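## Task

There are two sets of test sieves, each made of a pan, a sieve and a cover. Separate the set that sits on the work bench and place all six parts entirely within the tote, then move the tote onto the steel shelf at the end wall. No cover or sieve may have any portion of its skirt (its lower rim) sunk inside another part. The tote has to finish resting on the shelf with nothing hanging past the shelf's edge. One or both robots may be used. At the end, release everything and pull the robots away. A robot that topples or is left leaning fails the task, and a result held in place only by a robot does not count.

## Robot and tools

ROBOTS. Two identical Hello Robot Stretch 4 units, r1 and r2. Each has an omni-wheel base, a lift on a mast, one arm that telescopes straight ahead, a three-joint wrist (yaw, pitch, roll) and a two-finger gripper with bendy steel fingers. Each is about 1.6 m tall; its base rim lies within 0.23 m of its base origin. Cameras per robot: <r>_head_camera, <r>_head_left_camera, <r>_head_right_camera, <r>_wrist_camera.

FRAMES. Every robot reports in its own base frame: origin on the floor below the base centre, x ahead, y to the left, z up. hand_pose (the pinch point between open fingertips) is in this frame; with all wrist joints at 0 its axes line up with the base frame, and the printed value may be slightly wrong. base_odometry is relative to where the base stood at scene start, counts wheel turns only (slip looks like travel), heading in radians from -3.142 to 3.142, positive leftward. Because each robot uses its own frames, relative positions of the two robots come only from images, lidar_m and wrist_depth_mm.

execute_actions(actions, cameras). actions is a list holding one action or nothing (empty list = just report state and images). The action is an object keyed by "r1" and/or "r2". Per robot you may give "base", "joints" or both, plus optional "pace" and "contact_limits"; or instead only "end_of_arm": "enable_torque", which re-powers wrist or gripper motors that shut off, holding them where they are. All motions in the action begin together.
- base: exactly one relative move from the current spot: translate_m (metres, + forward, -2 to 2), strafe_m (metres, + left, -2 to 2) or rotate_rad (radians, + counter-clockwise seen from above, -3.2 to 3.2). Counted from the position in the latest state report. Two robots given the same distance may differ by roughly 3 cm per metre.
- joints: absolute targets by name: lift_m 0 to 1.2 (m); arm_m 0 to 0.55 (m extension); wrist_yaw_rad -1.134 to 4.276 (0 ahead, + left, 3.14 stowed back, above 3.4 the arm may block it); wrist_pitch_rad -1.117 to 4.259 (0 level, 1.57 pointing down); wrist_roll_rad -1.117 to 4.259 (+ turns the gripper clockwise viewed from behind); gripper_m -0.038 to 0.141 (fingertip gap in m; negative squeezes the tips together). Out-of-range joint targets get clipped and noted; any other bad value or unknown key rejects the whole call.
- pace: "slow", "default", "fast", "max" (base up to 0.1/0.3/0.4/0.6 m/s, 1/2/3/4 rad/s; slower when the lift is above 0.2 m).
- contact_limits: {"arm_m": value}, 0 (gentlest) to 0.75 (firmest), default 0.5; sets how hard the arm may push before halting.
A robot or joint omitted from an action may keep pushing toward its earlier target. No action runs over 15 s. cameras: list of names, or "all"/null/omitted for every camera, [] for none; the pictures line lists image order.

wait(seconds): 0 to 10 s, commands nothing, returns the same report.
zoom_image(camera, region): region [x0, y0, x1, y1] in pixels of that camera's latest full image, at most 504x504.
read_manual(section): licence texts only.
finished_scene(scene): ends the current scene (give its number); irreversible; reports success.

RESULT LINES. base_status / joint_status: "done", "off_target" (stopped short, maybe still pushing), "contact_stop_at_<key>" (hit something; lift, arm or wheels go slack), "limit_stop_at_<name>" (built-in limit; at_tilt means leaning over 6 degrees and nothing drives until upright; at_own_body means the joint nearly struck the robot itself, often with pitch below -0.2 and unusual roll), "time_out", "torque_fault" (wrist motor overloaded and went limp until enable_torque). on_its_own covers uncommanded parts; "held at" is the held target. A reported stop cancels later moving calls in that reply. lidar_m: 12 distances in m, 30-degree sectors counter-clockwise from straight ahead (4th left, 7th behind, 10th right); "-" means nothing seen or closer than 0.25 m; misses glass, thin legs. wrist_depth_mm: 7x7 grid of median depths, 100 to 2000 mm. turned_by_wheels vs turned_by_imu differing by over about 0.1 rad signals slip or collision. base_tilt in degrees (+ forward/right). motor_effort in percent, peak in brackets; wheel + means turning right. A load or contact shifts rest effort.

GRIPPING. Command a gap smaller than the object; smaller squeezes harder and pulls it in. The gripper reading and "done" do not prove a hold; watch gripper effort. If tips jam on a surface, raise the lift. To unfold at scene start, send lift_m 0.4 with wrist_yaw_rad 0.

AVOID. Any hard press between robots (it can end the run); once bases touch, stop driving. Turning or driving with over 1 kg held and arm_m above 0.2, especially fast. Strong pushes or pulls with a high gripper. Over about 2 kg in a level gripper. Dropping, slamming or knocking objects over. Shared carries, where travel mismatch can tip a robot. Objects may occasionally get nudged by outside forces.

Each tool is called after "Call:" as a command line: name --argument value for each argument, lists and objects as JSON in quotes; but a table of rows of numbers goes row by row, as --pt "numbers of a row", without its own name.

## Session

I'll start by looking at the scene.

Call:
execute_actions --actions '[]'

Scene clock: 0.00 s.
r1.base_odometry: x=+0.000 y=+0.000 heading=+0.000 (m, m, rad; r1's odometry frame)
r1.turned_by_wheels: +0.000 (rad since the last result)
r1.turned_by_imu: +0.000 (rad since the last result)
r1.base_tilt: forward=-0.4 right=-0.9 (deg)
r1.lidar_m: 1.36 1.56 5.17 1.33 0.74 0.62 0.63 0.76 1.34 3.31 3.84 4.10
r1.base_status: not commanded
r1.joint_positions: lift_m=+0.130 arm_m=+0.001 wrist_yaw_rad=+3.160 wrist_pitch_rad=-0.001 wrist_roll_rad=-0.002 gripper_m=+0.057
r1.joint_status: not commanded
r1.motor_effort: lift_m=+21 arm_m=+0 wrist_yaw_rad=-1 wrist_pitch_rad=-4 wrist_roll_rad=-1 gripper_m=-4 wheel_0=+0 wheel_1=+0 wheel_2=+0 (%)
r1.hand_pose: x=-0.1185 y=+0.0820 z=+0.3080 quat_wxyz=(-0.009, +0.000, -0.001, +1.000) (m; r1's base frame)
r1.wrist_depth_mm: - 143 273 778 723 699 668 / - 118 145 778 732 691 654 / - 118 147 768 723 683 647 / 106 138 185 768 732 676 647 / 216 842 798 759 715 668 647 / 878 866 212 750 216 668 640 / 854 831 788 143 683 654 634
r2.base_odometry: x=+0.000 y=+0.000 heading=+0.000 (m, m, rad; r2's odometry frame)
r2.turned_by_wheels: +0.000 (rad since the last result)
r2.turned_by_imu: +0.000 (rad since the last result)
r2.base_tilt: forward=-0.4 right=+0.3 (deg)
r2.lidar_m: 1.70 2.40 1.26 1.04 1.02 1.16 1.95 3.17 3.45 3.68 0.95 1.04
r2.base_status: not commanded
r2.joint_positions: lift_m=+0.264 arm_m=+0.000 wrist_yaw_rad=+3.089 wrist_pitch_rad=-0.001 wrist_roll_rad=+0.015 gripper_m=+0.057
r2.joint_status: not commanded
r2.motor_effort: lift_m=+17 arm_m=-1 wrist_yaw_rad=+1 wrist_pitch_rad=-7 wrist_roll_rad=+0 gripper_m=-3 wheel_0=+0 wheel_1=+0 wheel_2=+0 (%)
r2.hand_pose: x=-0.1128 y=+0.1026 z=+0.4426 quat_wxyz=(+0.027, +0.000, +0.007, +1.000) (m; r2's base frame)
r2.wrist_depth_mm: - 141 - - 1808 1255 1008 / - 133 - - 1808 1281 1025 / 103 138 221 - 1808 1308 1042 / 120 142 - - 1863 1308 1042 / - - - - 1756 1308 1060 / 1618 1618 200 1618 193 1255 1060 / 1138 1078 1098 120 1138 1008 991
pictures: r1_head_camera, r1_head_left_camera, r1_head_right_camera, r1_wrist_camera, r2_head_camera, r2_head_left_camera, r2_head_right_camera, r2_wrist_camera
Images, in order (width x height): r1_head_camera 420x560, r1_head_left_camera 420x672, r1_head_right_camera 420x672, r1_wrist_camera 616x392, r2_head_camera 420x560, r2_head_left_camera 420x672, r2_head_right_camera 420x672, r2_wrist_camera 616x392.

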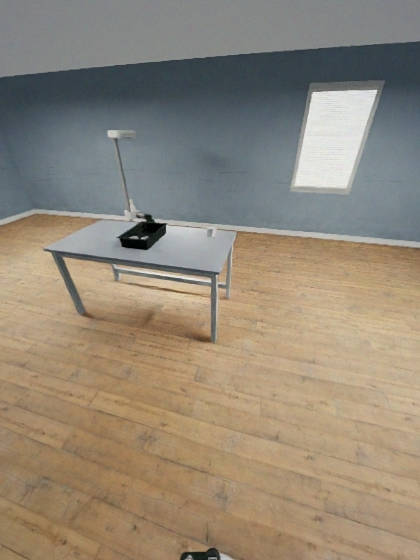

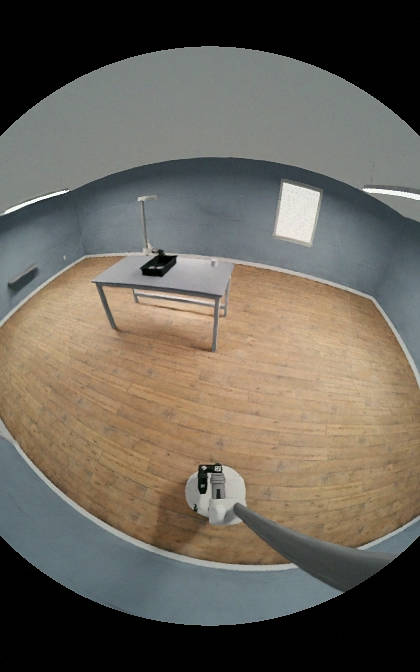

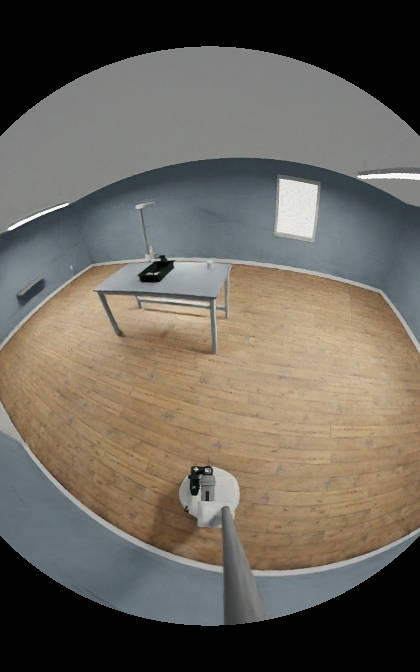

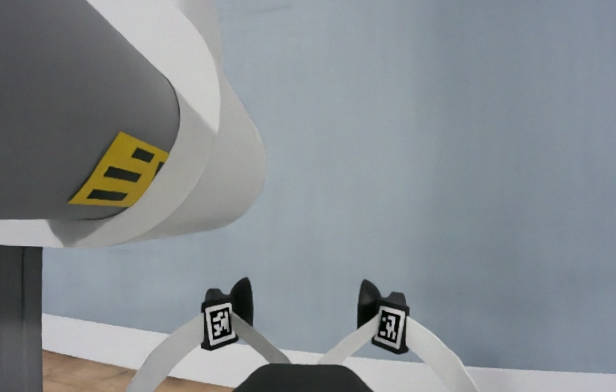

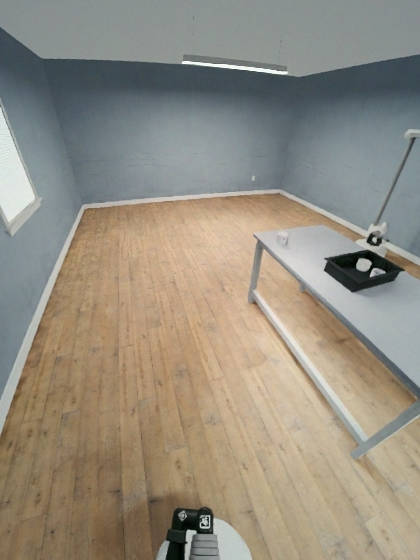

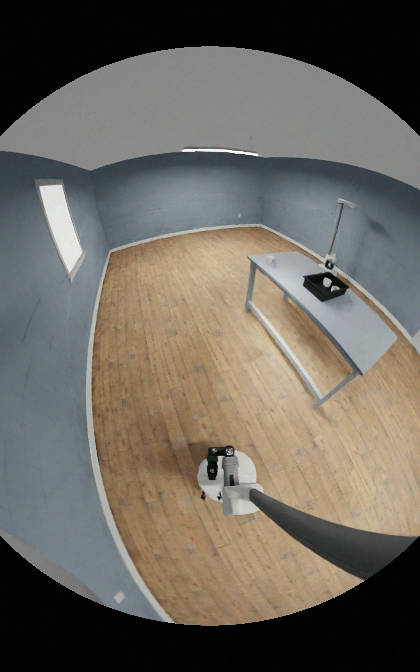

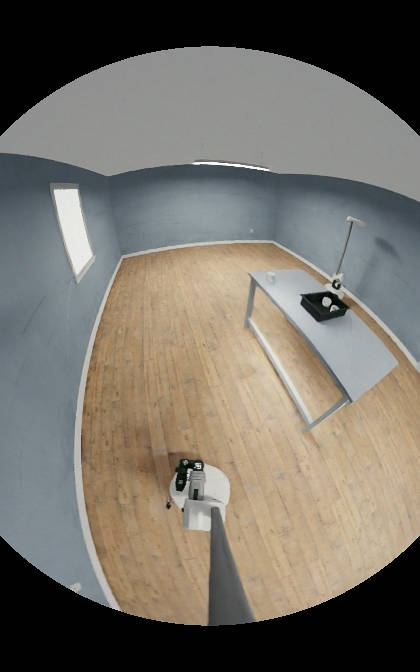

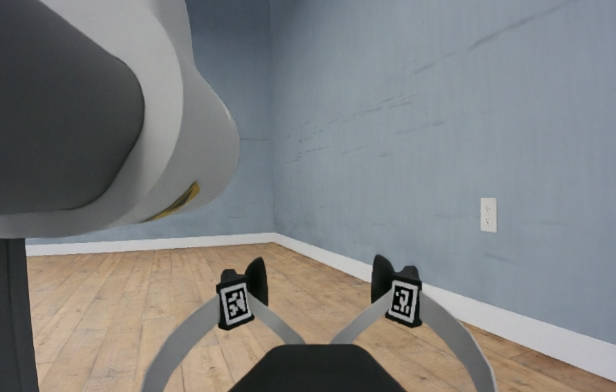

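Call:
zoom_image --camera "r2_head_camera" --region '[240, 210, 420, 310]'

Call:
zoom_image --camera "r1_head_camera" --region '[40, 190, 250, 290]'

Call:
zoom_image --camera "r1_head_left_camera" --region '[0, 230, 120, 330]'

Region (240, 210, 420, 310) of r2_head_camera's 420x560 image, scaled by 2.800, with more detail than that image has.

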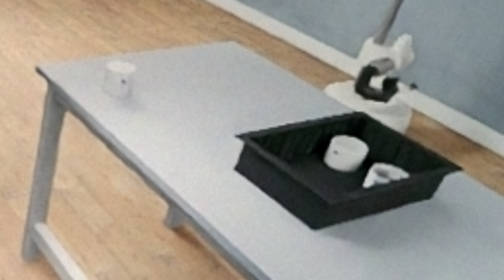

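Region (40, 190, 250, 290) of r1_head_camera's 420x560 image, scaled by 2.400, with more detail than that image has; it fills the top 240 rows of this view, and the rest is white.

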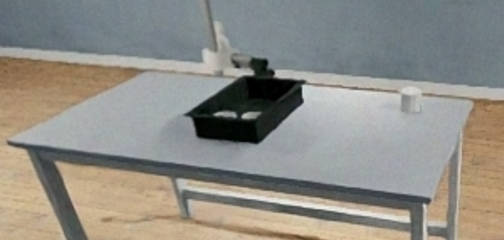

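Region (0, 230, 120, 330) of r1_head_left_camera's 420x672 image, scaled by 4.200, with more detail than that image has.

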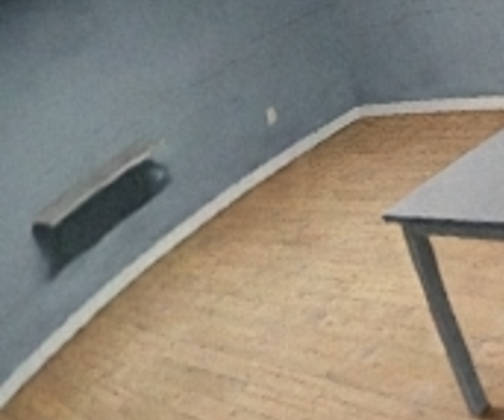

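Call:
execute_actions --actions '[{"r1": {"base": {"strafe_m": 0.9}, "joints": {"lift_m": 0.95, "wrist_yaw_rad": 0, "wrist_pitch_rad": 0.7}, "pace": "fast"}, "r2": {"base": {"translate_m": 1.55}, "joints": {"lift_m": 0.95, "wrist_yaw_rad": 0, "wrist_pitch_rad": 0.7}, "pace": "fast"}}]' --cameras '["r1_head_camera", "r2_head_camera"]'

Scene clock: 119.23 s.
r1.base_odometry: x=+0.000 y=+0.900 heading=+0.000 (m, m, rad; r1's odometry frame)
r1.turned_by_wheels: +0.000 (rad since the last result)
r1.turned_by_imu: +0.001 (rad since the last result)
r1.base_tilt: forward=-0.4 right=-1.0 (deg)
r1.lidar_m: 1.54 5.02 4.42 0.83 0.49 0.40 0.39 0.46 0.87 4.17 4.89 1.57
r1.base_status: done
r1.joint_positions: lift_m=+0.148 arm_m=+0.001 wrist_yaw_rad=+2.852 wrist_pitch_rad=+0.311 wrist_roll_rad=-0.002 gripper_m=+0.057
r1.joint_status: lift_m limit_stop_at_own_body (moved +0.018 of +0.820); wrist_yaw_rad limit_stop_at_own_body (moved -0.308 of -3.160); wrist_pitch_rad limit_stop_at_own_body (moved +0.312 of +0.701)
r1.on_its_own: wrist_yaw_rad is held at +2.852, not at your +0.000, since a limit_stop_at_own_body; wrist_pitch_rad is held at +0.309, not at your +0.700, since a limit_stop_at_own_body; lift_m is slack since a limit_stop_at_own_body (your +0.950 is given up); arm_m is slack since a limit_stop_at_own_body
r1.motor_effort: lift_m=+21(25) arm_m=+0(1) wrist_yaw_rad=-1(8) wrist_pitch_rad=-3(2) wrist_roll_rad=+0(0) gripper_m=-4(4) wheel_0=+3(13) wheel_1=-2(12) wheel_2=+0(2) (%)
r1.hand_pose: x=-0.0667 y=+0.1621 z=+0.2375 quat_wxyz=(+0.142, -0.153, +0.021, +0.978) (m; r1's base frame)
r1.wrist_depth_mm: 178 473 477 477 484 484 496 / 484 492 492 496 496 504 508 / 504 512 512 512 517 530 525 / 525 525 535 535 539 544 554 / 539 549 549 554 564 569 574 / 254 259 212 569 216 580 585 / 206 200 199 143 212 512 535
r2.base_odometry: x=+1.550 y=+0.000 heading=+0.000 (m, m, rad; r2's odometry frame)
r2.turned_by_wheels: +0.000 (rad since the last result)
r2.turned_by_imu: -0.002 (rad since the last result)
r2.base_tilt: forward=-0.4 right=+0.3 (deg)
r2.lidar_m: 3.77 3.49 1.84 1.52 1.52 1.73 2.85 0.99 0.52 0.41 0.42 3.56
r2.base_status: done
r2.joint_positions: lift_m=+0.950 arm_m=+0.000 wrist_yaw_rad=+0.000 wrist_pitch_rad=+0.702 wrist_roll_rad=+0.015 gripper_m=+0.057
r2.joint_status: all done
r2.motor_effort: lift_m=+21(24) arm_m=-1(1) wrist_yaw_rad=+1(5) wrist_pitch_rad=-5(7) wrist_roll_rad=-1(1) gripper_m=-1(7) wheel_0=-1(6) wheel_1=-1(7) wheel_2=+0(12) (%)
r2.hand_pose: x=+0.3910 y=-0.0874 z=+0.9417 quat_wxyz=(+0.939, +0.007, +0.344, -0.002) (m; r2's base frame)
r2.wrist_depth_mm: - - - - - - - / - - - - - - - / - - - - - - - / 1808 1863 1808 1756 1756 1708 1708 / 1499 1537 1537 1499 1464 1430 1464 / 1336 1336 200 1308 193 1281 1255 / 1205 1160 1160 120 1160 1118 1138
pictures: r1_head_camera, r2_head_camera
Images, in order (width x height): r1_head_camera 420x560, r2_head_camera 420x560.

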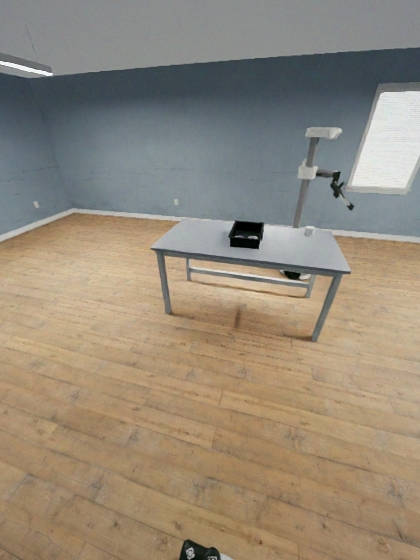

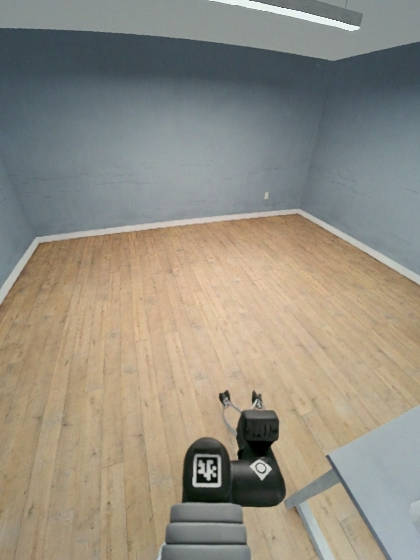

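Call:
execute_actions --actions '[{"r1": {"base": {"translate_m": 1.15}, "joints": {"lift_m": 0.95, "wrist_yaw_rad": 0, "wrist_pitch_rad": 0.0, "arm_m": 0.0}, "pace": "fast"}, "r2": {"base": {"rotate_rad": -1.28}, "pace": "fast"}}]' --cameras '["r1_head_camera", "r2_head_camera", "r2_wrist_camera"]'

Scene clock: 128.30 s.
r1.base_odometry: x=+1.150 y=+0.900 heading=+0.000 (m, m, rad; r1's odometry frame)
r1.turned_by_wheels: +0.000 (rad since the last result)
r1.turned_by_imu: +0.002 (rad since the last result)
r1.base_tilt: forward=-0.4 right=-1.0 (deg)
r1.lidar_m: 0.46 0.51 3.84 3.06 1.74 1.53 1.52 1.81 3.13 0.95 0.53 0.44
r1.base_status: done
r1.joint_positions: lift_m=+0.950 arm_m=+0.001 wrist_yaw_rad=+0.000 wrist_pitch_rad=+0.002 wrist_roll_rad=-0.002 gripper_m=+0.057
r1.joint_status: all done
r1.motor_effort: lift_m=+23(25) arm_m=+0(1) wrist_yaw_rad=-1(7) wrist_pitch_rad=-6(12) wrist_roll_rad=+0(1) gripper_m=-3(4) wheel_0=+1(9) wheel_1=+1(9) wheel_2=-1(16) (%)
r1.hand_pose: x=+0.4601 y=-0.0873 z=+1.1273 quat_wxyz=(+1.000, -0.001, +0.001, +0.000) (m; r1's base frame)
r1.wrist_depth_mm: - - - - - - - / - - - - - - - / - - - - - - - / - - - - - - - / - - - - - - - / - - 212 - 215 - - / - - 960 144 - - -
r2.base_odometry: x=+1.550 y=+0.000 heading=-1.280 (m, m, rad; r2's odometry frame)
r2.turned_by_wheels: -1.280 (rad since the last result)
r2.turned_by_imu: -1.305 (rad since the last result)
r2.base_tilt: forward=-0.5 right=+0.3 (deg)
r2.lidar_m: 0.42 0.44 3.92 3.74 2.30 1.64 1.52 1.60 2.09 4.57 0.64 0.44
r2.base_status: done
r2.joint_positions: lift_m=+0.950 arm_m=+0.000 wrist_yaw_rad=+0.000 wrist_pitch_rad=+0.702 wrist_roll_rad=+0.015 gripper_m=+0.057
r2.joint_status: not commanded
r2.motor_effort: lift_m=+20(21) arm_m=-1(1) wrist_yaw_rad=+0(0) wrist_pitch_rad=-6(8) wrist_roll_rad=+0(1) gripper_m=-6(2) wheel_0=+0(7) wheel_1=-1(6) wheel_2=+1(5) (%)
r2.hand_pose: x=+0.3911 y=-0.0874 z=+0.9418 quat_wxyz=(+0.939, +0.007, +0.344, -0.002) (m; r2's base frame)
r2.wrist_depth_mm: - - - - - - - / - - 854 842 831 759 741 / - - 683 676 661 654 574 / 1808 1708 549 539 549 544 535 / 1537 504 473 466 473 466 459 / 1336 424 200 418 193 407 413 / 1182 397 404 120 1138 1098 1138
pictures: r1_head_camera, r2_head_camera, r2_wrist_camera
camera_calibration (this result's frames):
r2_wrist_camera: T_world_to_cam=[[0.0109721, -0.998631, -0.0511402, -0.0321825], [-0.640117, 0.0322759, -0.767599, 1.03086], [0.768199, 0.0411579, -0.638887, 0.528578], [0, 0, 0, 1]] pos_world=[0.254169, -0.0871655, 1.12734]
Images, in order (width x height): r1_head_camera 420x560, r2_head_camera 420x560, r2_wrist_camera 616x392.

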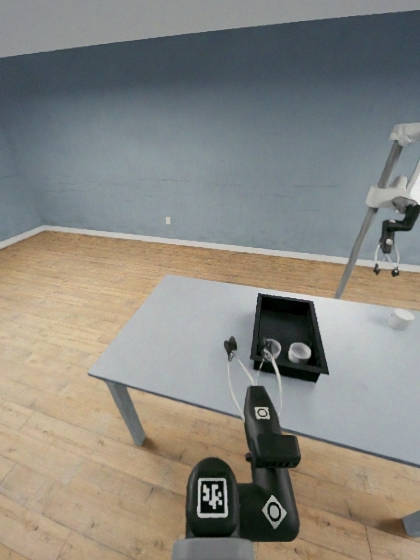

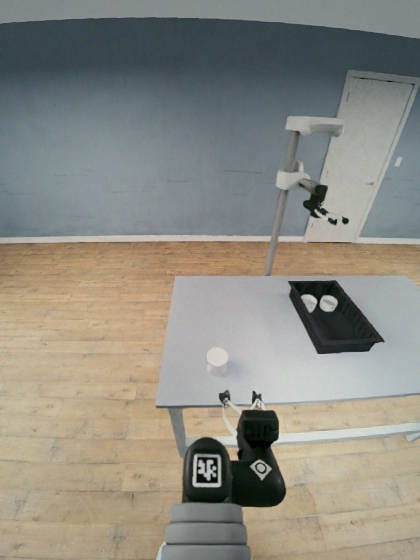

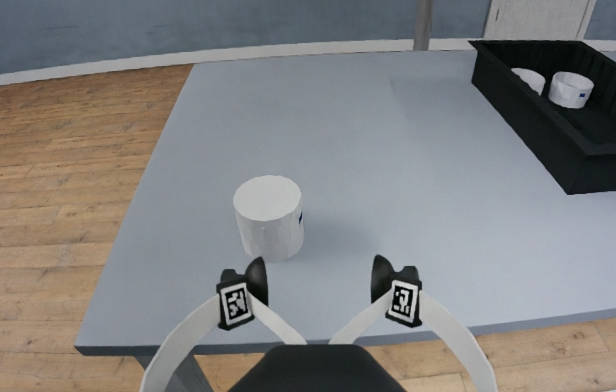

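Call:
zoom_image --camera "r2_wrist_camera" --region '[200, 150, 340, 280]'

Call:
zoom_image --camera "r2_head_camera" --region '[270, 270, 400, 370]'

Call:
zoom_image --camera "r1_head_camera" --region '[230, 280, 350, 400]'

Region (200, 150, 340, 280) of r2_wrist_camera's 616x392 image, scaled by 3.600; it fills the top 468 rows of this view, and the rest is white.

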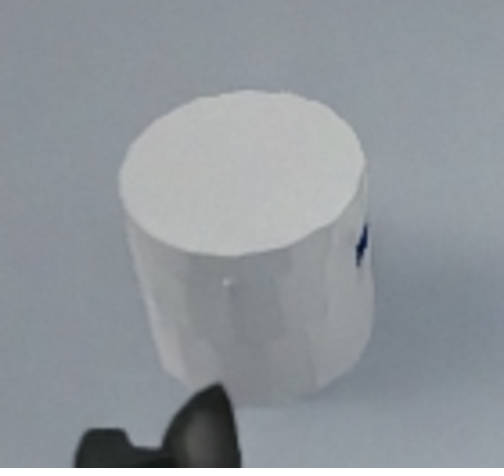

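Region (270, 270, 400, 370) of r2_head_camera's 420x560 image, scaled by 3.877, with more detail than that image has; it fills the top 388 rows of this view, and the rest is white.

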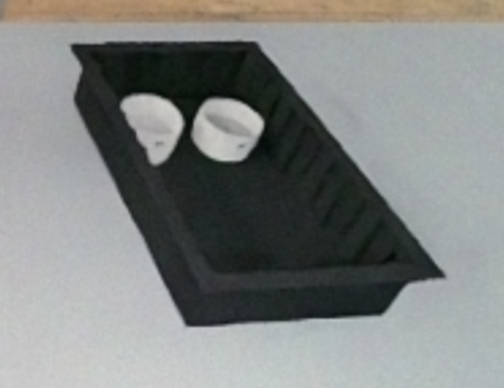

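Region (230, 280, 350, 400) of r1_head_camera's 420x560 image, scaled by 4.200, with more detail than that image has.

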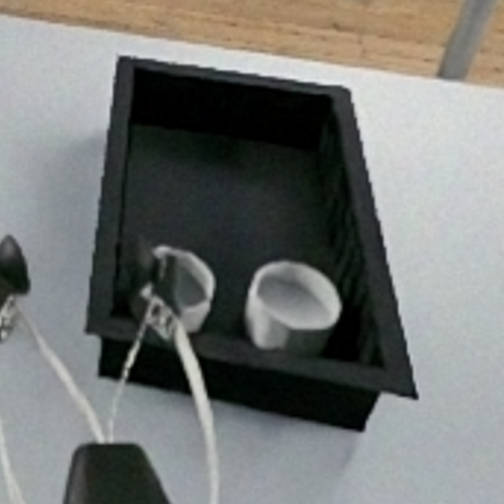

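Call:
execute_actions --actions '[{"r1": {"base": {"rotate_rad": -0.25}, "joints": {"wrist_pitch_rad": 0.9, "lift_m": 1.0, "arm_m": 0.1}, "pace": "fast"}, "r2": {"base": {"strafe_m": 0.06}, "joints": {"lift_m": 0.665, "wrist_pitch_rad": 0.0, "gripper_m": 0.13}, "pace": "fast"}}]' --cameras '["r1_head_camera", "r1_wrist_camera", "r2_head_camera", "r2_wrist_camera"]'

Scene clock: 175.33 s.
r1.base_odometry: x=+1.150 y=+0.900 heading=-0.249 (m, m, rad; r1's odometry frame)
r1.turned_by_wheels: -0.249 (rad since the last result)
r1.turned_by_imu: -0.256 (rad since the last result)
r1.base_tilt: forward=-0.3 right=-1.0 (deg)
r1.lidar_m: 0.44 0.45 0.67 3.84 2.09 1.58 1.49 1.59 2.24 4.50 0.64 0.48
r1.base_status: done
r1.joint_positions: lift_m=+1.000 arm_m=+0.099 wrist_yaw_rad=+0.000 wrist_pitch_rad=+0.901 wrist_roll_rad=-0.002 gripper_m=+0.057
r1.joint_status: all done
r1.motor_effort: lift_m=+23(25) arm_m=+6(4) wrist_yaw_rad=-2(3) wrist_pitch_rad=+0(0) wrist_roll_rad=+0(2) gripper_m=-3(4) wheel_0=+1(5) wheel_1=+3(6) wheel_2=+3(7) (%)
r1.hand_pose: x=+0.4490 y=-0.0874 z=+0.9519 quat_wxyz=(+0.900, -0.001, +0.435, +0.000) (m; r1's base frame)
r1.wrist_depth_mm: 820 831 820 699 759 1078 854 / 707 691 683 699 668 723 741 / 603 591 580 569 554 615 615 / 521 521 504 459 459 517 530 / 459 466 469 473 473 473 473 / 413 418 213 421 216 424 418 / 389 384 379 144 384 392 387
r2.base_odometry: x=+1.608 y=+0.017 heading=-1.280 (m, m, rad; r2's odometry frame)
r2.turned_by_wheels: +0.000 (rad since the last result)
r2.turned_by_imu: -0.001 (rad since the last result)
r2.base_tilt: forward=-0.4 right=+0.4 (deg)
r2.lidar_m: 0.42 3.27 3.90 3.69 2.30 1.61 1.51 1.59 2.18 4.62 0.63 0.46
r2.base_status: done
r2.joint_positions: lift_m=+0.665 arm_m=+0.000 wrist_yaw_rad=+0.000 wrist_pitch_rad=+0.003 wrist_roll_rad=+0.015 gripper_m=+0.130
r2.joint_status: all done
r2.motor_effort: lift_m=+14(21) arm_m=-1(1) wrist_yaw_rad=+1(0) wrist_pitch_rad=-9(10) wrist_roll_rad=+0(1) gripper_m=-5(5) wheel_0=+0(7) wheel_1=+0(8) wheel_2=+1(4) (%)
r2.hand_pose: x=+0.4592 y=-0.0874 z=+0.8428 quat_wxyz=(+1.000, +0.007, +0.001, +0.000) (m; r2's base frame)
r2.wrist_depth_mm: - - - - - - - / - - - - - 1537 - / - - - - - - - / - - - - - - - / - - 831 609 768 732 609 / - 430 364 322 349 336 392 / 1921 283 310 122 300 274 281
pictures: r1_head_camera, r1_wrist_camera, r2_head_camera, r2_wrist_camera
camera_calibration (this result's frames):
r1_wrist_camera: T_world_to_cam=[[0.011624, -0.999882, 0.0100523, -0.102566], [-0.75645, -0.0153677, -0.653872, 1.02056], [0.653949, -0.000003477, -0.756539, 0.653299], [0, 0, 0, 1]] pos_world=[0.34597, -0.0868679, 1.16259]
r2_wrist_camera: T_world_to_cam=[[0.0412353, -0.998629, -0.0322375, -0.0678414], [0.00400055, 0.0324297, -0.999466, 0.898136], [0.999141, 0.0410843, 0.00533232, -0.23601], [0, 0, 0, 1]] pos_world=[0.235012, -0.0871784, 0.896728]
Images, in order (width x height): r1_head_camera 420x560, r1_wrist_camera 616x392, r2_head_camera 420x560, r2_wrist_camera 616x392.

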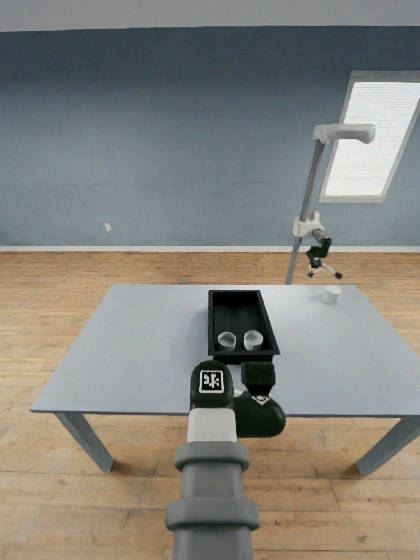

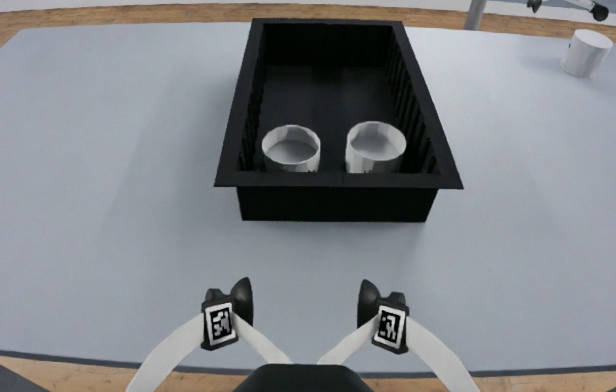

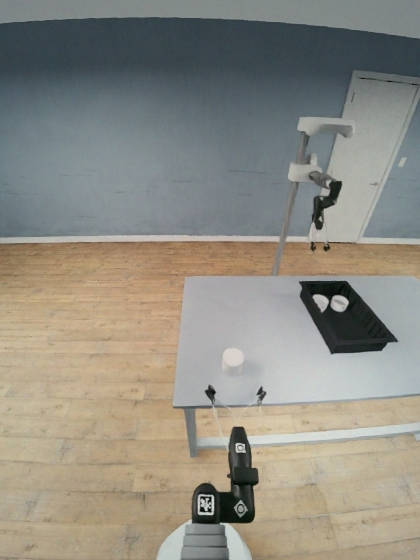

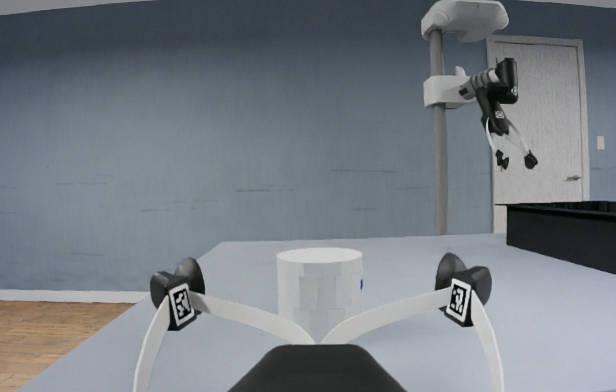

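Call:
zoom_image --camera "r2_wrist_camera" --region '[250, 230, 390, 350]'

Call:
zoom_image --camera "r1_wrist_camera" --region '[200, 10, 480, 230]'

Region (250, 230, 390, 350) of r2_wrist_camera's 616x392 image, scaled by 3.600; it fills the top 432 rows of this view, and the rest is white.

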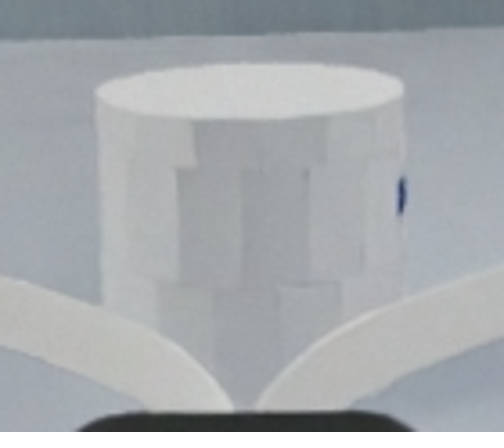

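Region (200, 10, 480, 230) of r1_wrist_camera's 616x392 image, scaled by 1.800; it fills the top 396 rows of this view, and the rest is white.

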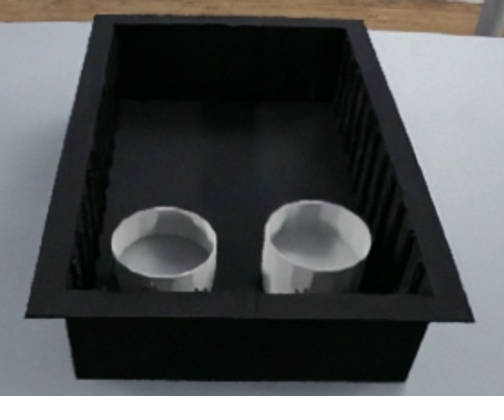

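Call:
execute_actions --actions '[{"r1": {"joints": {"wrist_pitch_rad": 1.35, "lift_m": 1.1, "arm_m": 0.35, "gripper_m": 0.13}, "pace": "fast"}, "r2": {"joints": {"lift_m": 1.03}, "pace": "fast"}}]' --cameras '["r1_wrist_camera"]'

Call:
execute_actions --actions '[{"r2": {"joints": {"wrist_pitch_rad": 1.57, "arm_m": 0.425}, "pace": "fast"}}]' --cameras '["r2_head_camera", "r2_wrist_camera"]'

Scene clock: 236.07 s.
r1.base_odometry: x=+1.150 y=+0.900 heading=-0.249 (m, m, rad; r1's odometry frame)
r1.turned_by_wheels: +0.000 (rad since the last result)
r1.turned_by_imu: -0.001 (rad since the last result)
r1.base_tilt: forward=-0.4 right=-1.0 (deg)
r1.lidar_m: 0.44 0.48 0.66 3.85 2.06 1.58 1.50 1.59 2.23 4.50 0.66 0.48
r1.base_status: not commanded
r1.joint_positions: lift_m=+1.100 arm_m=+0.349 wrist_yaw_rad=+0.000 wrist_pitch_rad=+1.350 wrist_roll_rad=-0.002 gripper_m=+0.130
r1.joint_status: all done
r1.motor_effort: lift_m=+23(22) arm_m=+6(7) wrist_yaw_rad=-2(2) wrist_pitch_rad=+2(2) wrist_roll_rad=+1(0) gripper_m=-1(4) wheel_0=+1(1) wheel_1=+3(3) wheel_2=+3(3) (%)
r1.hand_pose: x=+0.5831 y=-0.0874 z=+0.9965 quat_wxyz=(+0.781, -0.001, +0.625, +0.001) (m; r1's base frame)
r1.wrist_depth_mm: 544 544 539 539 539 549 549 / 521 525 508 517 512 517 521 / 496 500 492 473 466 496 500 / 480 480 473 473 469 477 480 / 455 459 459 459 459 466 462 / 449 436 442 445 445 442 445 / 427 427 427 148 427 430 430
r2.base_odometry: x=+1.608 y=+0.017 heading=-1.280 (m, m, rad; r2's odometry frame)
r2.turned_by_wheels: +0.000 (rad since the last result)
r2.turned_by_imu: -0.001 (rad since the last result)
r2.base_tilt: forward=-0.4 right=+0.4 (deg)
r2.lidar_m: 0.41 3.28 3.90 3.68 2.24 1.60 1.52 1.60 2.16 4.63 0.64 0.46
r2.base_status: not commanded
r2.joint_positions: lift_m=+1.030 arm_m=+0.000 wrist_yaw_rad=+0.000 wrist_pitch_rad=+0.003 wrist_roll_rad=+0.015 gripper_m=+0.130
r2.joint_status: all done
r2.motor_effort: lift_m=+21(24) arm_m=-1(1) wrist_yaw_rad=+1(0) wrist_pitch_rad=-9(8) wrist_roll_rad=-1(0) gripper_m=+0(2) wheel_0=+0(0) wheel_1=-1(0) wheel_2=+1(1) (%)
r2.hand_pose: x=+0.4592 y=-0.0874 z=+1.2072 quat_wxyz=(+1.000, +0.007, +0.001, +0.000) (m; r2's base frame)
r2.wrist_depth_mm: - - - - - - - / - - - - - - - / - - - - - 1537 - / - - - - - - 931 / - - - - - - - / - - - - - 1499 - / - - - 122 - - -
pictures: r1_wrist_camera
camera_calibration (this result's frames):
r1_wrist_camera: T_world_to_cam=[[0.0149628, -0.99988, 0.00402482, -0.10051], [-0.965373, -0.0154946, -0.260413, 0.880834], [0.260444, 0.0000110472, -0.965489, 1.03711], [0, 0, 0, 1]] pos_world=[0.581727, -0.086861, 1.23111]
Images, in order (width x height): r1_wrist_camera 616x392.

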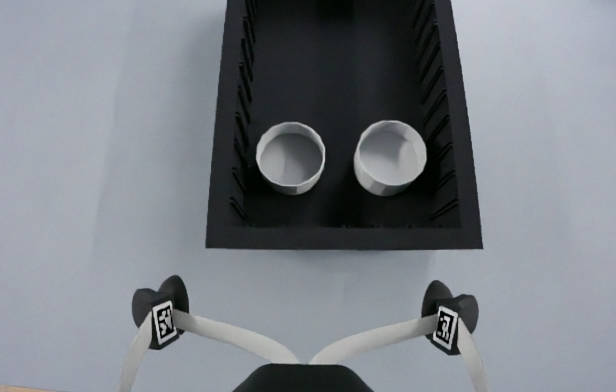

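Scene clock: 238.03 s.
r1.base_odometry: x=+1.150 y=+0.900 heading=-0.249 (m, m, rad; r1's odometry frame)
r1.turned_by_wheels: +0.000 (rad since the last result)
r1.turned_by_imu: +0.000 (rad since the last result)
r1.base_tilt: forward=-0.4 right=-1.0 (deg)
r1.lidar_m: 0.42 0.47 0.69 3.80 2.10 1.56 1.51 1.60 2.21 4.48 0.64 0.47
r1.base_status: not commanded
r1.joint_positions: lift_m=+1.100 arm_m=+0.349 wrist_yaw_rad=+0.000 wrist_pitch_rad=+1.350 wrist_roll_rad=-0.002 gripper_m=+0.130
r1.joint_status: not commanded
r1.motor_effort: lift_m=+23(23) arm_m=+6(5) wrist_yaw_rad=-2(1) wrist_pitch_rad=+1(1) wrist_roll_rad=+0(0) gripper_m=-1(1) wheel_0=+1(1) wheel_1=+3(3) wheel_2=+3(3) (%)
r1.hand_pose: x=+0.5831 y=-0.0874 z=+0.9965 quat_wxyz=(+0.781, -0.001, +0.625, +0.001) (m; r1's base frame)
r1.wrist_depth_mm: 539 544 539 544 539 544 549 / 525 521 512 512 517 521 530 / 492 500 488 480 473 492 504 / 473 480 477 473 477 477 484 / 459 459 459 462 455 462 459 / 439 439 445 449 445 445 445 / 427 427 430 147 430 430 433
r2.base_odometry: x=+1.608 y=+0.017 heading=-1.280 (m, m, rad; r2's odometry frame)
r2.turned_by_wheels: +0.000 (rad since the last result)
r2.turned_by_imu: -0.001 (rad since the last result)
r2.base_tilt: forward=-0.5 right=+0.4 (deg)
r2.lidar_m: 0.41 3.25 3.90 3.68 2.28 1.62 1.53 1.56 2.15 4.64 0.64 0.47
r2.base_status: not commanded
r2.joint_positions: lift_m=+1.030 arm_m=+0.424 wrist_yaw_rad=+0.000 wrist_pitch_rad=+1.570 wrist_roll_rad=+0.015 gripper_m=+0.130
r2.joint_status: all done
r2.motor_effort: lift_m=+21(21) arm_m=+4(2) wrist_yaw_rad=+1(1) wrist_pitch_rad=+0(3) wrist_roll_rad=-1(1) gripper_m=-2(1) wheel_0=+0(1) wheel_1=+0(0) wheel_2=+1(1) (%)
r2.hand_pose: x=+0.5954 y=-0.0874 z=+0.9194 quat_wxyz=(+0.707, +0.005, +0.707, -0.005) (m; r2's base frame)
r2.wrist_depth_mm: 1182 384 382 379 375 373 368 / 1205 387 384 379 377 375 373 / 1182 387 384 379 377 375 373 / 1205 389 387 382 379 377 373 / 1205 389 387 310 382 377 375 / 1205 394 384 310 382 377 377 / 1205 1205 389 122 384 379 377
pictures: r2_head_camera, r2_wrist_camera
camera_calibration (this result's frames):
r2_wrist_camera: T_world_to_cam=[[-0.0318836, -0.99864, -0.0412416, -0.0192048], [-0.999451, 0.0322248, -0.0076351, 0.659766], [0.00895372, 0.0409756, -0.99912, 1.14056], [0, 0, 0, 1]] pos_world=[0.64858, -0.0871745, 1.1438]
Images, in order (width x height): r2_head_camera 420x560, r2_wrist_camera 616x392.

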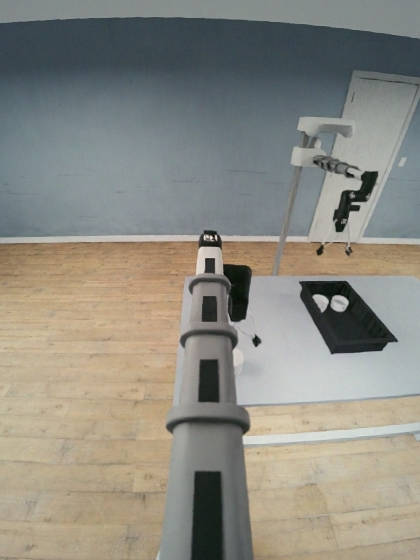

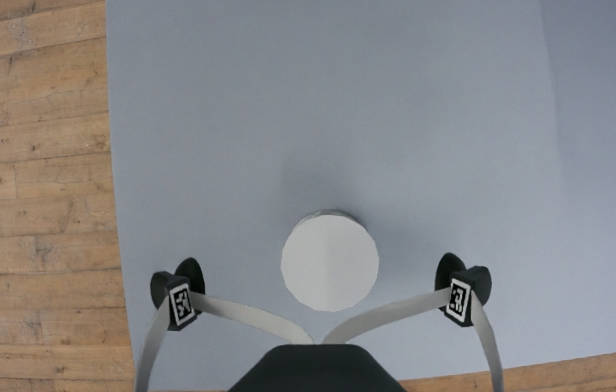

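Call:
execute_actions --actions '[{"r1": {"base": {"strafe_m": -0.56}, "joints": {"wrist_pitch_rad": 0.05, "lift_m": 0.70, "arm_m": 0.25, "gripper_m": 0.13}, "pace": "fast"}, "r2": {"base": {"strafe_m": -0.006}, "joints": {"lift_m": 0.945, "gripper_m": 0.105}, "pace": "default"}}]' --cameras '["r1_wrist_camera", "r2_wrist_camera", "r1_head_camera"]'

Scene clock: 299.80 s.
r1.base_odometry: x=+1.012 y=+0.358 heading=-0.249 (m, m, rad; r1's odometry frame)
r1.turned_by_wheels: +0.000 (rad since the last result)
r1.turned_by_imu: -0.003 (rad since the last result)
r1.base_tilt: forward=-0.3 right=-1.0 (deg)
r1.lidar_m: 0.42 0.47 0.65 4.39 2.15 1.57 1.52 1.60 2.24 3.92 4.10 0.46
r1.base_status: done
r1.joint_positions: lift_m=+0.700 arm_m=+0.251 wrist_yaw_rad=+0.000 wrist_pitch_rad=+0.052 wrist_roll_rad=-0.002 gripper_m=+0.130
r1.joint_status: all done
r1.motor_effort: lift_m=+19(22) arm_m=-5(5) wrist_yaw_rad=-1(1) wrist_pitch_rad=-5(9) wrist_roll_rad=+0(1) gripper_m=-1(0) wheel_0=-1(10) wheel_1=+0(9) wheel_2=+0(4) (%)
r1.hand_pose: x=+0.7100 y=-0.0874 z=+0.8632 quat_wxyz=(+1.000, -0.001, +0.026, +0.000) (m; r1's base frame)
r1.wrist_depth_mm: - - - - - - - / - - - 569 - - - / - - - 1205 - - - / - - - - - - - / - - - 1205 - - - / 496 436 525 544 554 - - / 355 342 355 148 366 347 -
r2.base_odometry: x=+1.602 y=+0.016 heading=-1.280 (m, m, rad; r2's odometry frame)
r2.turned_by_wheels: +0.000 (rad since the last result)
r2.turned_by_imu: -0.001 (rad since the last result)
r2.base_tilt: forward=-0.4 right=+0.3 (deg)
r2.lidar_m: 0.39 3.29 3.88 3.69 2.30 1.63 1.52 1.58 2.14 4.63 0.63 0.45
r2.base_status: done
r2.joint_positions: lift_m=+0.945 arm_m=+0.424 wrist_yaw_rad=+0.000 wrist_pitch_rad=+1.570 wrist_roll_rad=+0.015 gripper_m=+0.105
r2.joint_status: all done
r2.motor_effort: lift_m=+14(23) arm_m=+4(4) wrist_yaw_rad=+1(1) wrist_pitch_rad=-1(0) wrist_roll_rad=+1(0) gripper_m=-5(1) wheel_0=-1(6) wheel_1=+1(5) wheel_2=+0(0) (%)
r2.hand_pose: x=+0.5954 y=-0.0874 z=+0.8351 quat_wxyz=(+0.707, +0.005, +0.707, -0.005) (m; r2's base frame)
r2.wrist_depth_mm: 301 300 297 294 291 289 289 / 301 300 297 296 293 290 289 / 303 301 298 297 294 291 290 / 1078 301 300 297 296 293 290 / 1138 306 301 225 294 293 291 / 1098 304 203 225 224 294 293 / 1118 304 303 121 298 294 294
pictures: r1_head_camera, r1_wrist_camera, r2_wrist_camera
camera_calibration (this result's frames):
r1_wrist_camera: T_world_to_cam=[[0.0000803512, -0.999882, 0.0153381, -0.101092], [-0.00945904, -0.0153382, -0.999838, 0.92824], [0.999955, -0.0000647458, -0.00945916, -0.474953], [0, 0, 0, 1]] pos_world=[0.48372, -0.086873, 0.925147]
r2_wrist_camera: T_world_to_cam=[[-0.0318835, -0.99864, -0.0412416, -0.022684], [-0.999451, 0.0322247, -0.0076351, 0.659125], [0.00895372, 0.0409756, -0.99912, 1.05627], [0, 0, 0, 1]] pos_world=[0.648582, -0.0871745, 1.05944]
Images, in order (width x height): r1_head_camera 420x560, r1_wrist_camera 616x392, r2_wrist_camera 616x392.

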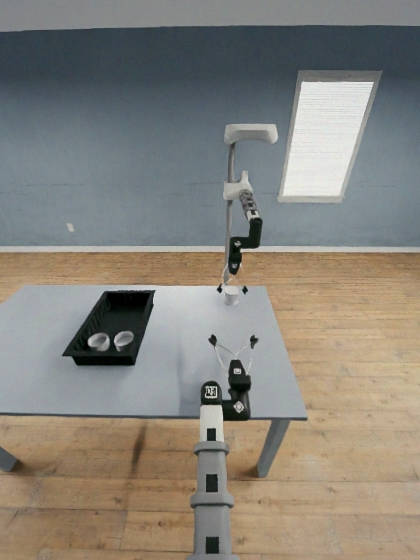

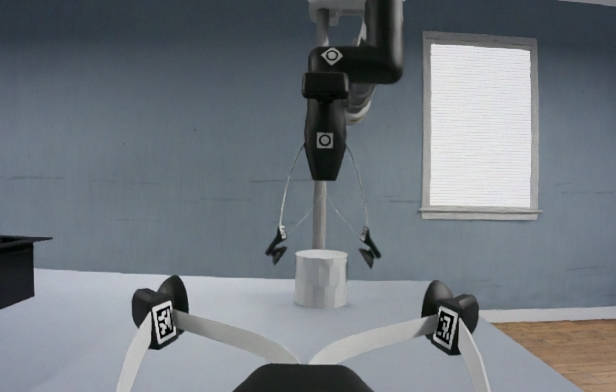

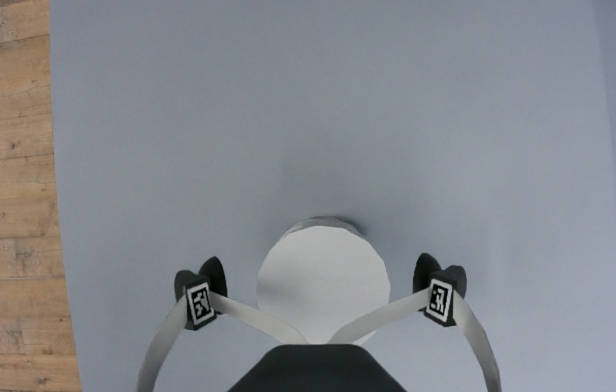

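Call:
zoom_image --camera "r1_wrist_camera" --region '[250, 210, 400, 320]'

Region (250, 210, 400, 320) of r1_wrist_camera's 616x392 image, scaled by 3.360; it fills the top 370 rows of this view, and the rest is white.

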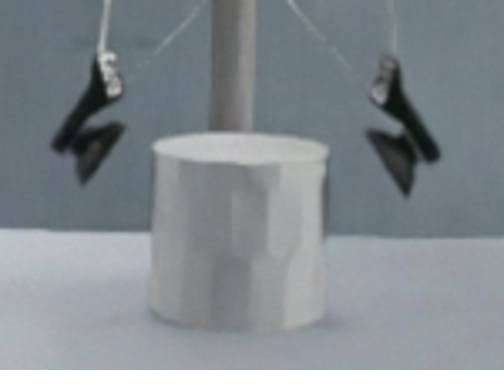

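Call:
execute_actions --actions '[{"r2": {"joints": {"lift_m": 0.929, "gripper_m": 0.09}, "pace": "default"}}]' --cameras '["r1_wrist_camera"]'

Call:
zoom_image --camera "r1_wrist_camera" --region '[250, 210, 400, 320]'

Scene clock: 340.43 s.
r1.base_odometry: x=+1.012 y=+0.358 heading=-0.249 (m, m, rad; r1's odometry frame)
r1.turned_by_wheels: +0.000 (rad since the last result)
r1.turned_by_imu: -0.001 (rad since the last result)
r1.base_tilt: forward=-0.4 right=-1.0 (deg)
r1.lidar_m: 0.43 0.46 0.66 4.39 2.11 1.59 1.54 1.57 2.24 3.93 4.09 0.47
r1.base_status: not commanded
r1.joint_positions: lift_m=+0.700 arm_m=+0.251 wrist_yaw_rad=+0.000 wrist_pitch_rad=+0.052 wrist_roll_rad=-0.002 gripper_m=+0.130
r1.joint_status: not commanded
r1.motor_effort: lift_m=+19(20) arm_m=-5(5) wrist_yaw_rad=-2(1) wrist_pitch_rad=-6(4) wrist_roll_rad=-1(0) gripper_m=+0(2) wheel_0=-1(0) wheel_1=+0(0) wheel_2=+0(0) (%)
r1.hand_pose: x=+0.7100 y=-0.0874 z=+0.8632 quat_wxyz=(+1.000, -0.001, +0.026, +0.000) (m; r1's base frame)
r1.wrist_depth_mm: - - - - - - - / - - - 564 - - - / - - - 1308 - - - / - - - - - - - / - - - 597 - - - / 496 433 530 544 554 - - / 355 342 355 148 366 349 -
r2.base_odometry: x=+1.602 y=+0.016 heading=-1.280 (m, m, rad; r2's odometry frame)
r2.turned_by_wheels: +0.000 (rad since the last result)
r2.turned_by_imu: -0.001 (rad since the last result)
r2.base_tilt: forward=-0.5 right=+0.3 (deg)
r2.lidar_m: 0.42 3.29 3.90 3.70 2.30 1.63 1.53 1.60 2.16 4.62 0.66 0.46
r2.base_status: not commanded
r2.joint_positions: lift_m=+0.929 arm_m=+0.424 wrist_yaw_rad=+0.000 wrist_pitch_rad=+1.570 wrist_roll_rad=+0.015 gripper_m=+0.090
r2.joint_status: all done
r2.motor_effort: lift_m=+13(12) arm_m=+4(4) wrist_yaw_rad=+1(1) wrist_pitch_rad=+0(1) wrist_roll_rad=-1(0) gripper_m=+0(1) wheel_0=+0(0) wheel_1=+1(1) wheel_2=+0(0) (%)
r2.hand_pose: x=+0.5954 y=-0.0874 z=+0.8191 quat_wxyz=(+0.707, +0.005, +0.707, -0.005) (m; r2's base frame)
r2.wrist_depth_mm: 286 282 281 278 276 274 272 / 286 285 282 279 277 274 272 / 287 283 282 279 277 276 274 / 289 286 283 282 279 277 274 / 289 287 283 209 279 277 276 / 290 287 200 209 208 278 277 / 691 289 286 121 281 278 278
pictures: r1_wrist_camera
camera_calibration (this result's frames):
r1_wrist_camera: T_world_to_cam=[[0.0000802034, -0.999882, 0.0153381, -0.101092], [-0.00945897, -0.0153382, -0.999838, 0.92824], [0.999955, -0.0000648923, -0.00945909, -0.474953], [0, 0, 0, 1]] pos_world=[0.48372, -0.0868731, 0.925147]
Images, in order (width x height): r1_wrist_camera 616x392.

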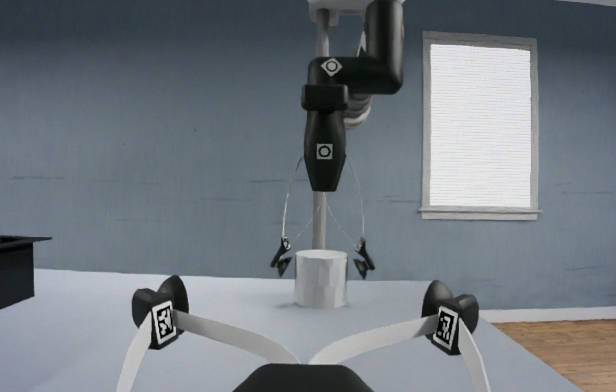

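Region (250, 210, 400, 320) of r1_wrist_camera's 616x392 image, scaled by 3.360; it fills the top 370 rows of this view, and the rest is white.

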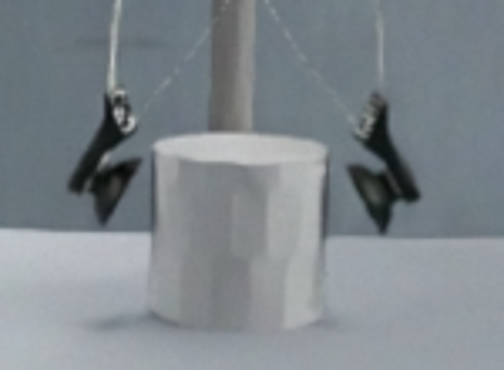

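Call:
execute_actions --actions '[{"r2": {"joints": {"gripper_m": 0.055}, "pace": "default"}}]' --cameras '["r1_wrist_camera"]'

Call:
zoom_image --camera "r1_wrist_camera" --region '[250, 210, 400, 320]'

Scene clock: 346.17 s.
r1.base_odometry: x=+1.012 y=+0.358 heading=-0.249 (m, m, rad; r1's odometry frame)
r1.turned_by_wheels: +0.000 (rad since the last result)
r1.turned_by_imu: -0.001 (rad since the last result)
r1.base_tilt: forward=-0.4 right=-1.0 (deg)
r1.lidar_m: 0.43 0.46 0.67 4.39 2.12 1.58 1.50 1.60 2.22 3.92 4.12 0.45
r1.base_status: not commanded
r1.joint_positions: lift_m=+0.700 arm_m=+0.251 wrist_yaw_rad=+0.000 wrist_pitch_rad=+0.052 wrist_roll_rad=-0.002 gripper_m=+0.130
r1.joint_status: not commanded
r1.motor_effort: lift_m=+20(19) arm_m=-5(5) wrist_yaw_rad=-1(1) wrist_pitch_rad=-5(5) wrist_roll_rad=-1(0) gripper_m=+0(2) wheel_0=-1(1) wheel_1=+0(0) wheel_2=+0(0) (%)
r1.hand_pose: x=+0.7100 y=-0.0874 z=+0.8632 quat_wxyz=(+1.000, -0.001, +0.026, +0.000) (m; r1's base frame)
r1.wrist_depth_mm: - - - - - - - / - - - 569 - - - / - - - 1308 - - - / - - - - - - - / - - - 1182 - - - / 492 433 521 549 559 - - / 355 342 357 148 366 349 -
r2.base_odometry: x=+1.602 y=+0.016 heading=-1.280 (m, m, rad; r2's odometry frame)
r2.turned_by_wheels: +0.000 (rad since the last result)
r2.turned_by_imu: -0.001 (rad since the last result)
r2.base_tilt: forward=-0.5 right=+0.4 (deg)
r2.lidar_m: 0.43 3.26 3.89 3.71 2.28 1.62 1.51 1.58 2.15 4.63 0.64 0.45
r2.base_status: not commanded
r2.joint_positions: lift_m=+0.929 arm_m=+0.424 wrist_yaw_rad=+0.000 wrist_pitch_rad=+1.570 wrist_roll_rad=+0.015 gripper_m=+0.055
r2.joint_status: all done
r2.motor_effort: lift_m=+14(13) arm_m=+4(4) wrist_yaw_rad=+2(1) wrist_pitch_rad=+1(0) wrist_roll_rad=-1(0) gripper_m=-8(14) wheel_0=+0(0) wheel_1=+1(1) wheel_2=+0(0) (%)
r2.hand_pose: x=+0.5954 y=-0.0874 z=+0.8191 quat_wxyz=(+0.707, +0.005, +0.707, -0.005) (m; r2's base frame)
r2.wrist_depth_mm: 285 283 281 278 276 273 272 / 286 283 281 278 277 274 273 / 286 286 282 281 277 276 273 / 289 285 282 281 278 276 274 / 289 287 283 200 279 278 276 / 290 287 194 202 199 278 277 / 691 289 287 119 281 278 277
pictures: r1_wrist_camera
camera_calibration (this result's frames):
r1_wrist_camera: T_world_to_cam=[[0.0000802611, -0.999882, 0.015338, -0.101092], [-0.00945893, -0.0153381, -0.999838, 0.92824], [0.999955, -0.0000648329, -0.00945905, -0.474953], [0, 0, 0, 1]] pos_world=[0.48372, -0.0868731, 0.925147]
Images, in order (width x height): r1_wrist_camera 616x392.

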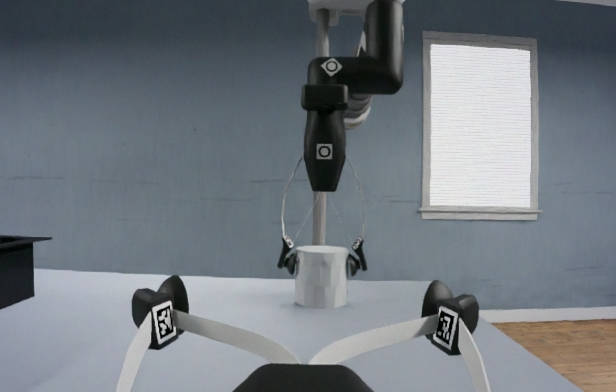

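Region (250, 210, 400, 320) of r1_wrist_camera's 616x392 image, scaled by 3.360; it fills the top 370 rows of this view, and the rest is white.

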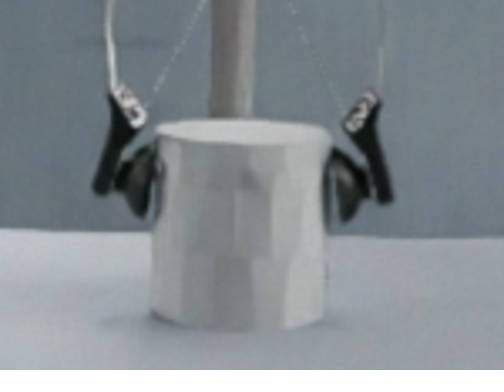

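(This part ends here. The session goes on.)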